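## Task

Find the nest that plate M06 currently rests on and seat M06 in it, turned so that its well A1 sits at the nest corner labelled A1. The plate must stay seated without the robot holding it; open the gripper and pull away afterwards.

## Robot and tools

SETTING. Six nests (N1 to N6) each carry one plate out of M06, M09, M60, M90, M66 and M69, and none starts seated. Only the ID labels tell you which plate is on which nest. A plate's well A1 is at its clipped (cut-off) corner. Seated means lying flat within the nest's locators, with A1 at the nest corner marked A1. Other plates must not be shifted, rotated or tilted even slightly. Letting the target plate drop a few millimetres while setting it down is acceptable; a longer drop of anything is a failure, and pushing an object off the table ends the scene. Avoid slams, hard hits, strong pushes and dropped plates.

ROBOT. One four-axis SCARA-type arm with a single two-finger gripper that always stays level: it can move in x, y, z and yaw only. Joints from base outward: lift (metres, 0.000 to 0.550), shoulder (rad, -2.000 to 2.000), elbow (rad, -2.800 to 2.800), wrist yaw (rad, -12.566 to 12.566). If the elbow gets closer than 0.4 rad to zero the arm may fold and fault. Load limits: lift 56.4 N, shoulder 8.46 N m, elbow 4.23 N m, wrist yaw 1.41 N m, including any carried weight. Hitting one causes a torque fault: the arm halts for 10 s and the remainder of that call is dropped. Carrying loads warms the motors; a MOTOR HOT line appears at 85 °C and at 100 °C an OVER-TEMPERATURE FAULT brakes the arm until it cools.

FRAMES. Scene frame: origin on the tabletop under the arm base, +z up, +y to the left when facing along +x. Gripper frame: fingers point along +x, close along y, z up; rz positive turns from +x toward +y. The controlled point (end_effector_position, link pinch) is midway between the rubber pads, 2 to 3 cm behind the fingertips.

execute_actions(actions): a list of actions run one after another. Each action is a list of up to 15 rows; each row lasts one 1/30 s step, and a shorter list repeats its final row until 15 steps pass (0.5 s per action). A row is five numbers, each in [-1, 1]: dx, dy, dz, rz, opening. The first four are an offset in the gripper's own axes, always measured from the gripper's measured pose at the beginning of that action (for a call's first action, from the latest pose reported in this scene), not added row to row. Scale: 1.0 equals 0.6 m for dx, dy, dz and 180 degrees for rz. Opening is absolute: +1 fully open (0.140 m), -1 closed (pads still 0.066 m apart). Closing fully takes at least about 0.6 s. Each step the commanded pose is clipped to 70 mm and 16 degrees from the measured pose, and after an action the arm stops at the last clipped pose, so big offsets need further actions. An empty list just returns state and images.

move(target, speed, blocking): drives the gripper on a straight path toward one target row of five numbers, with the same layout, frame and scale as a row above; the offsets count from the pose in the newest result that shows one. speed is top path speed in m/s, 0.002 to 0.5 (default 0.25); yaw rate is capped at twice that value in rad/s. Paths take 0.5 to 10 s; longer ones stop short after 10 s. Yaw takes the shorter direction. The opening is applied when the move starts. The path ignores obstacles; faster contact and targets set deeper past contact press harder, and the gripper may lag, drift or overshoot speed, mostly with the arm nearly straight. With blocking=false you get a result after 0.5 s while motion continues; other actions and moves are rejected until a result shows the move ended, so use wait or stop. The added move: line reports the outcome (done near target, off_target, moving, held, fault), limits (paced = sent pose was clipped; held = a check blocked steps, after which motion may speed up sharply) and distance to target.

wait(seconds): 0 to 10; lets time pass with the last command held; returns early if a running move finishes. stop(): brakes a running move (needs stopping room; fingers keep moving). zoom_image(camera, region): camera "cam_wrist", region [x0, y0, x1, y1] in pixels with (0,0) top-left, at most 504 by 504. finished_scene(scene): ends the current scene by its number, irreversibly; do this only when the plate is seated and released.

RESULTS. The state line gives end_effector_position (m) and end_effector_quat_wxyz in the scene frame; it can be off, more so at long reach. Hand target is the pose the controller is currently heading to. A pose unreachable line means the clearance check altered or blocked the command. Joint positions lists lift, shoulder, elbow, wrist yaw, then pad gap in metres. grip_measured is finger opening on the command scale, with a constant error up to about 1 mm per scene. To hold something, command roughly 0.04 below grip_measured (less for a gentler hold); pads push up to about 18 N each, and a fast close can squeeze harder.

CAMERA. cam_wrist, 504x504, fovy 70.459 degrees, K=[[356.84, 0, 251.803], [0, 356.84, 252.046], [0, 0, 1]], D=[0.104965, 0.00170078, 0, 0, 0.000002461, 0.12959, 0.0031173, 0.0000099725]; it sits on the hand, tilted down, looking forward along the fingers.

NOTES. The arm keeps holding its last command while you deliberate. Because offsets start from measured pose, repeating a small offset against something rigid adds no force, but against something yielding it pushes further. Joints decelerate together, and after long moves the arm may still be short of target when a result arrives.

Each tool is called after "Emit:" by a JSON object that holds its "fn" and its "kwargs".

## Session

Emit:
{"fn": "execute_actions", "kwargs": {"actions": []}}

Scene clock: 0.00 s.
end_effector_position=(+0.4314, -0.2134, +0.2796) grip_measured=+0.98 end_effector_quat_wxyz=(+0.987, +0.000, +0.000, -0.162)
Joint positions: [ 0.275  0.049  0.815 -1.189  0.139]
Hand target: +0.431, -0.213, +0.280; +0.987, +0.000, +0.000, -0.162

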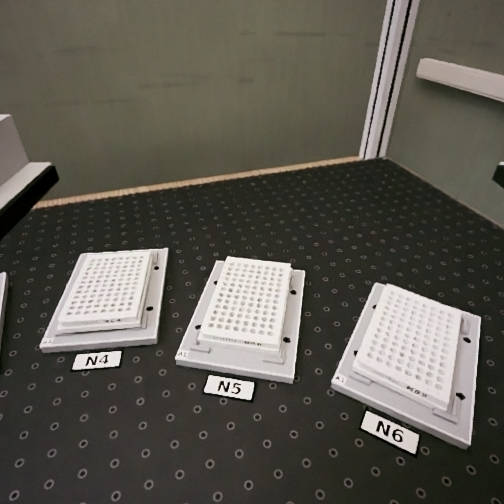

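Emit:
{"fn": "zoom_image", "kwargs": {"camera": "cam_wrist", "region": [30,240,310,390]}}

Emit:
{"fn": "zoom_image", "kwargs": {"camera": "cam_wrist", "region": [320,270,500,450]}}

Emit:
{"fn": "move", "kwargs": {"target": [-0.12,0.55,-0.2,0.24,1], "speed": 0.3}}

Region (30, 240, 310, 390) of cam_wrist's 504x504 image, scaled by 1.800, with more detail than that image has; it fills the top 270 rows of this view, and the rest is white.

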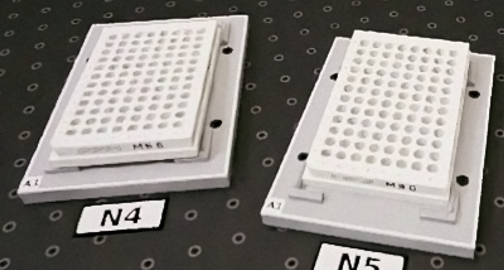

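Region (320, 270, 500, 450) of cam_wrist's 504x504 image, scaled by 2.800, with more detail than that image has.

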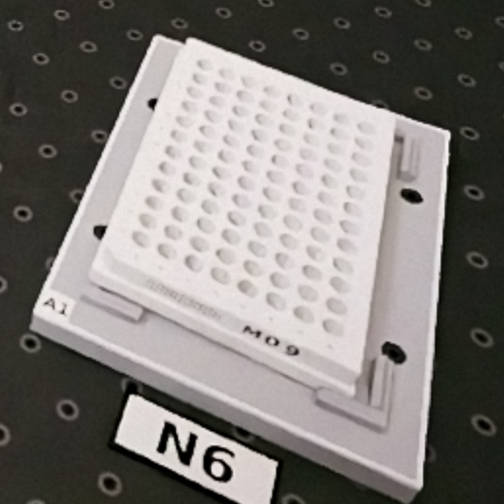

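Scene clock: 1.97 s.
end_effector_position=(+0.4683, +0.1225, +0.1595) grip_measured=+0.98 end_effector_quat_wxyz=(+0.977, +0.000, +0.000, +0.213)
Joint positions: [ 0.154  1.385  0.682 -1.637  0.139]
Hand target: +0.468, +0.122, +0.160; +0.977, +0.000, +0.000, +0.213
Off the commanded pose: 0.000 m, 0 deg.
move: done

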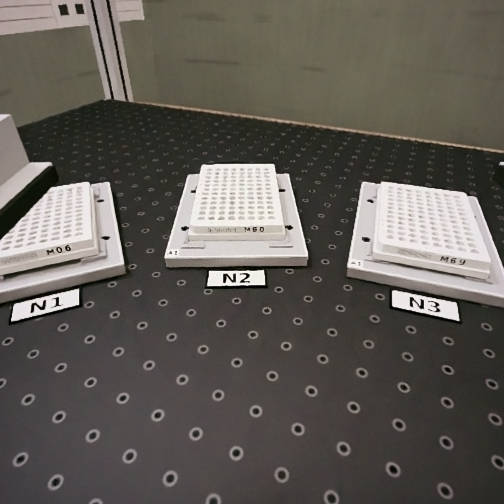

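Emit:
{"fn": "move", "kwargs": {"target": [0.26,0.302,-0.08,0.115,0.2], "speed": 0.3}}

Emit:
{"fn": "zoom_image", "kwargs": {"camera": "cam_wrist", "region": [90,200,470,504]}}

Scene clock: 3.43 s.
end_effector_position=(+0.5343, +0.3525, +0.1115) grip_measured=+0.20 end_effector_quat_wxyz=(+0.923, +0.000, +0.000, +0.386)
Joint positions: [ 0.106  1.491  1.541 -2.24   0.11 ]
Hand target: +0.534, +0.352, +0.111; +0.923, +0.000, +0.000, +0.385
Off the commanded pose: 0.000 m, 0 deg.
move: done

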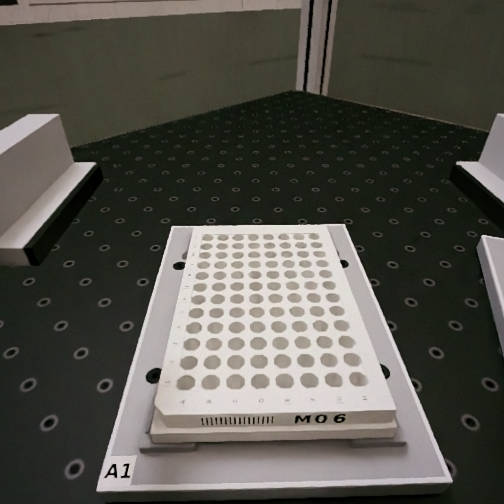

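Region (90, 200, 470, 504) of cam_wrist's 504x504 image, scaled by 1.326, with more detail than that image has; it fills the top 403 rows of this view, and the rest is white.

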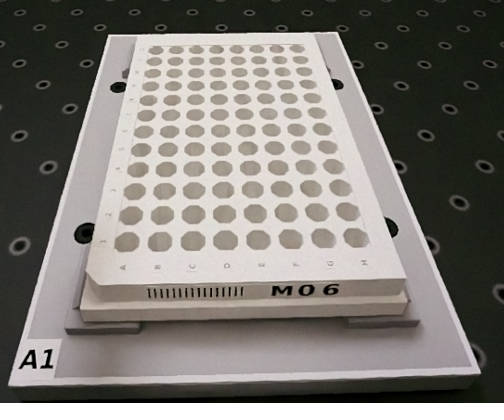

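Emit:
{"fn": "move", "kwargs": {"target": [0.065,0.004,-0.1,0.009,-0.1], "speed": 0.12}}

Emit:
{"fn": "move", "kwargs": {"target": [0,0,-0.028,0,-0.1], "speed": 0.03}}

Emit:
{"fn": "move", "kwargs": {"target": [0,0,0,0,-0.42]}}

Scene clock: 4.60 s.
end_effector_position=(+0.5599, +0.3820, +0.0514) grip_measured=-0.10 end_effector_quat_wxyz=(+0.917, +0.000, +0.000, +0.399)
Joint positions: [ 0.046  1.393  1.765 -2.338  0.099]
Hand target: +0.560, +0.382, +0.051; +0.917, +0.000, +0.000, +0.399
Off the commanded pose: 0.000 m, 0 deg.
move: done

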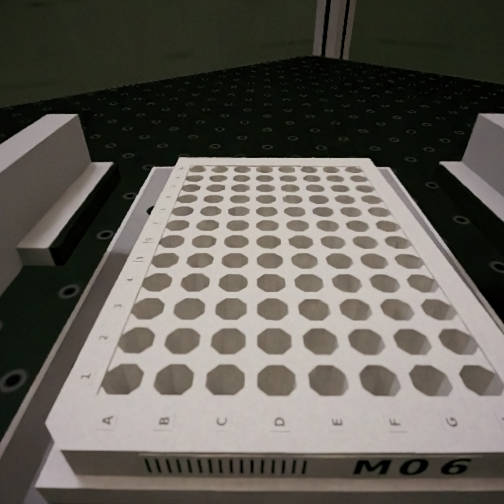

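Scene clock: 5.40 s.
end_effector_position=(+0.5599, +0.3820, +0.0345) grip_measured=-0.10 end_effector_quat_wxyz=(+0.917, +0.000, +0.000, +0.399)
Joint positions: [ 0.03   1.393  1.765 -2.338  0.099]
Hand target: +0.560, +0.382, +0.035; +0.917, +0.000, +0.000, +0.399
Off the commanded pose: 0.000 m, 0 deg.
move: done

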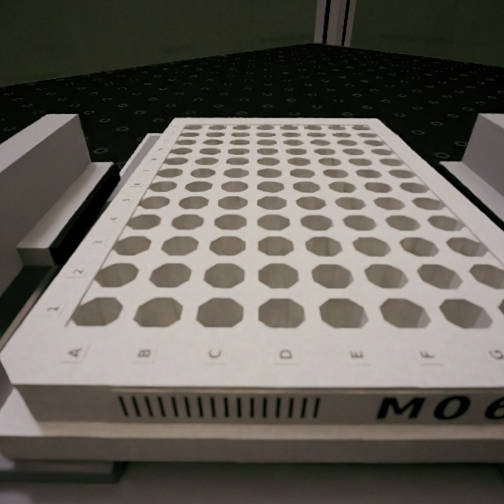

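Scene clock: 5.90 s.
end_effector_position=(+0.5599, +0.3820, +0.0345) grip_measured=-0.42 end_effector_quat_wxyz=(+0.917, +0.000, +0.000, +0.399)
Joint positions: [ 0.03   1.393  1.765 -2.338  0.087]
Hand target: +0.560, +0.382, +0.035; +0.917, +0.000, +0.000, +0.399
Off the commanded pose: 0.000 m, 0 deg.
move: done

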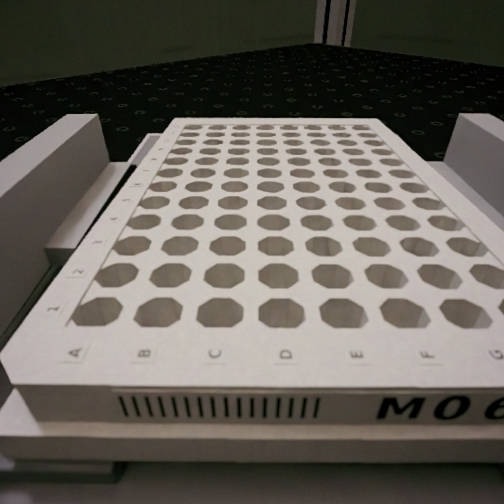

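Emit:
{"fn": "move", "kwargs": {"target": [0,-0.001,0,0.003,-0.46]}}

Emit:
{"fn": "move", "kwargs": {"target": [0,0,0,0,-0.58]}}

Emit:
{"fn": "move", "kwargs": {"target": [0.009,0,0.001,0,-0.58], "speed": 0.006}}

Emit:
{"fn": "move", "kwargs": {"target": [0,0,0,0,-0.1]}}

Emit:
{"fn": "move", "kwargs": {"target": [-0.07,0,0.13,0,0.2], "speed": 0.12}}

Emit:
{"fn": "zoom_image", "kwargs": {"camera": "cam_wrist", "region": [90,200,470,504]}}

Scene clock: 6.80 s.
end_effector_position=(+0.5603, +0.3815, +0.0345) grip_measured=-0.46 end_effector_quat_wxyz=(+0.915, +0.000, +0.000, +0.403)
Joint positions: [ 0.03   1.388  1.766 -2.324  0.086]
Hand target: +0.560, +0.382, +0.035; +0.915, +0.000, +0.000, +0.403
Off the commanded pose: 0.000 m, 0 deg.
move: done

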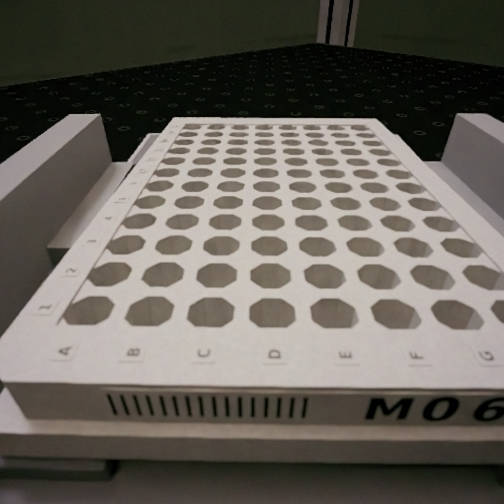

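Scene clock: 7.30 s.
end_effector_position=(+0.5604, +0.3815, +0.0345) grip_measured=-0.52 end_effector_quat_wxyz=(+0.915, +0.000, +0.000, +0.403)
Joint positions: [ 0.03   1.388  1.766 -2.325  0.084]
Hand target: +0.560, +0.382, +0.035; +0.915, +0.000, +0.000, +0.403
Off the commanded pose: 0.000 m, 0 deg.
move: done

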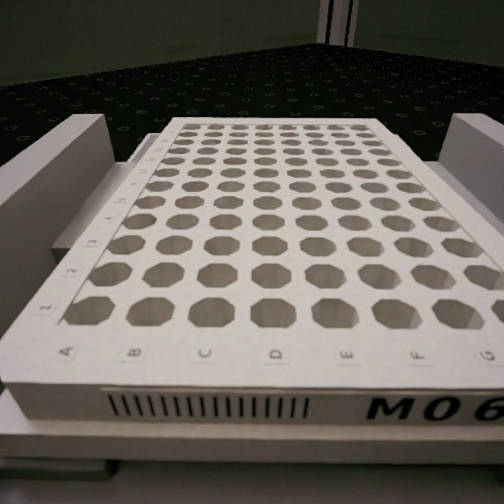

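Scene clock: 8.43 s.
end_effector_position=(+0.5640, +0.3853, +0.0350) grip_measured=-0.52 end_effector_quat_wxyz=(+0.915, +0.000, +0.000, +0.403)
Joint positions: [ 0.03   1.375  1.798 -2.344  0.084]
Hand target: +0.564, +0.385, +0.035; +0.915, +0.000, +0.000, +0.403
Off the commanded pose: 0.000 m, 0 deg.
move: done

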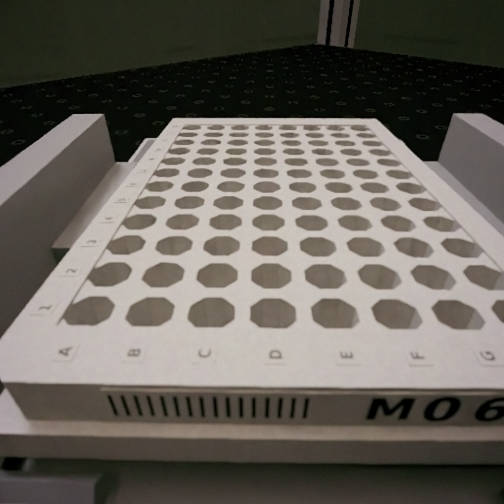

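Scene clock: 8.93 s.
end_effector_position=(+0.5640, +0.3853, +0.0350) grip_measured=-0.10 end_effector_quat_wxyz=(+0.915, +0.000, +0.000, +0.403)
Joint positions: [ 0.03   1.375  1.798 -2.344  0.099]
Hand target: +0.564, +0.385, +0.035; +0.915, +0.000, +0.000, +0.403
Off the commanded pose: 0.000 m, 0 deg.
move: done

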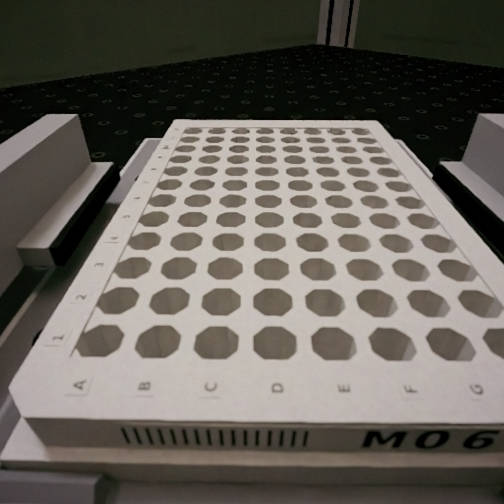

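Scene clock: 10.00 s.
end_effector_position=(+0.5357, +0.3542, +0.1131) grip_measured=+0.20 end_effector_quat_wxyz=(+0.915, +0.000, +0.000, +0.402)
Joint positions: [ 0.108  1.472  1.554 -2.198  0.11 ]
Hand target: +0.536, +0.354, +0.113; +0.915, +0.000, +0.000, +0.403
Off the commanded pose: 0.000 m, 0 deg.
move: done

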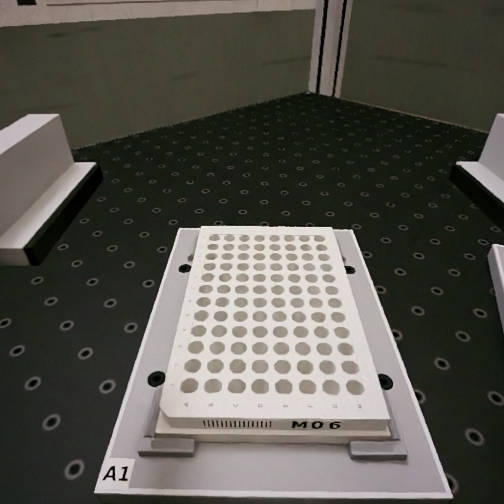

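Region (90, 200, 470, 504) of cam_wrist's 504x504 image, scaled by 1.326, with more detail than that image has; it fills the top 403 rows of this view, and the rest is white.

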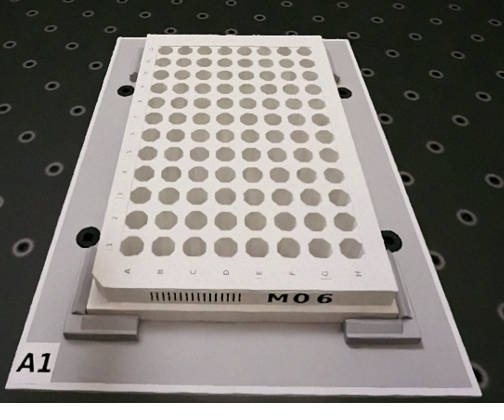

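Emit:
{"fn": "finished_scene", "kwargs": {"scene": 2}}

The scene is finished: the task was done.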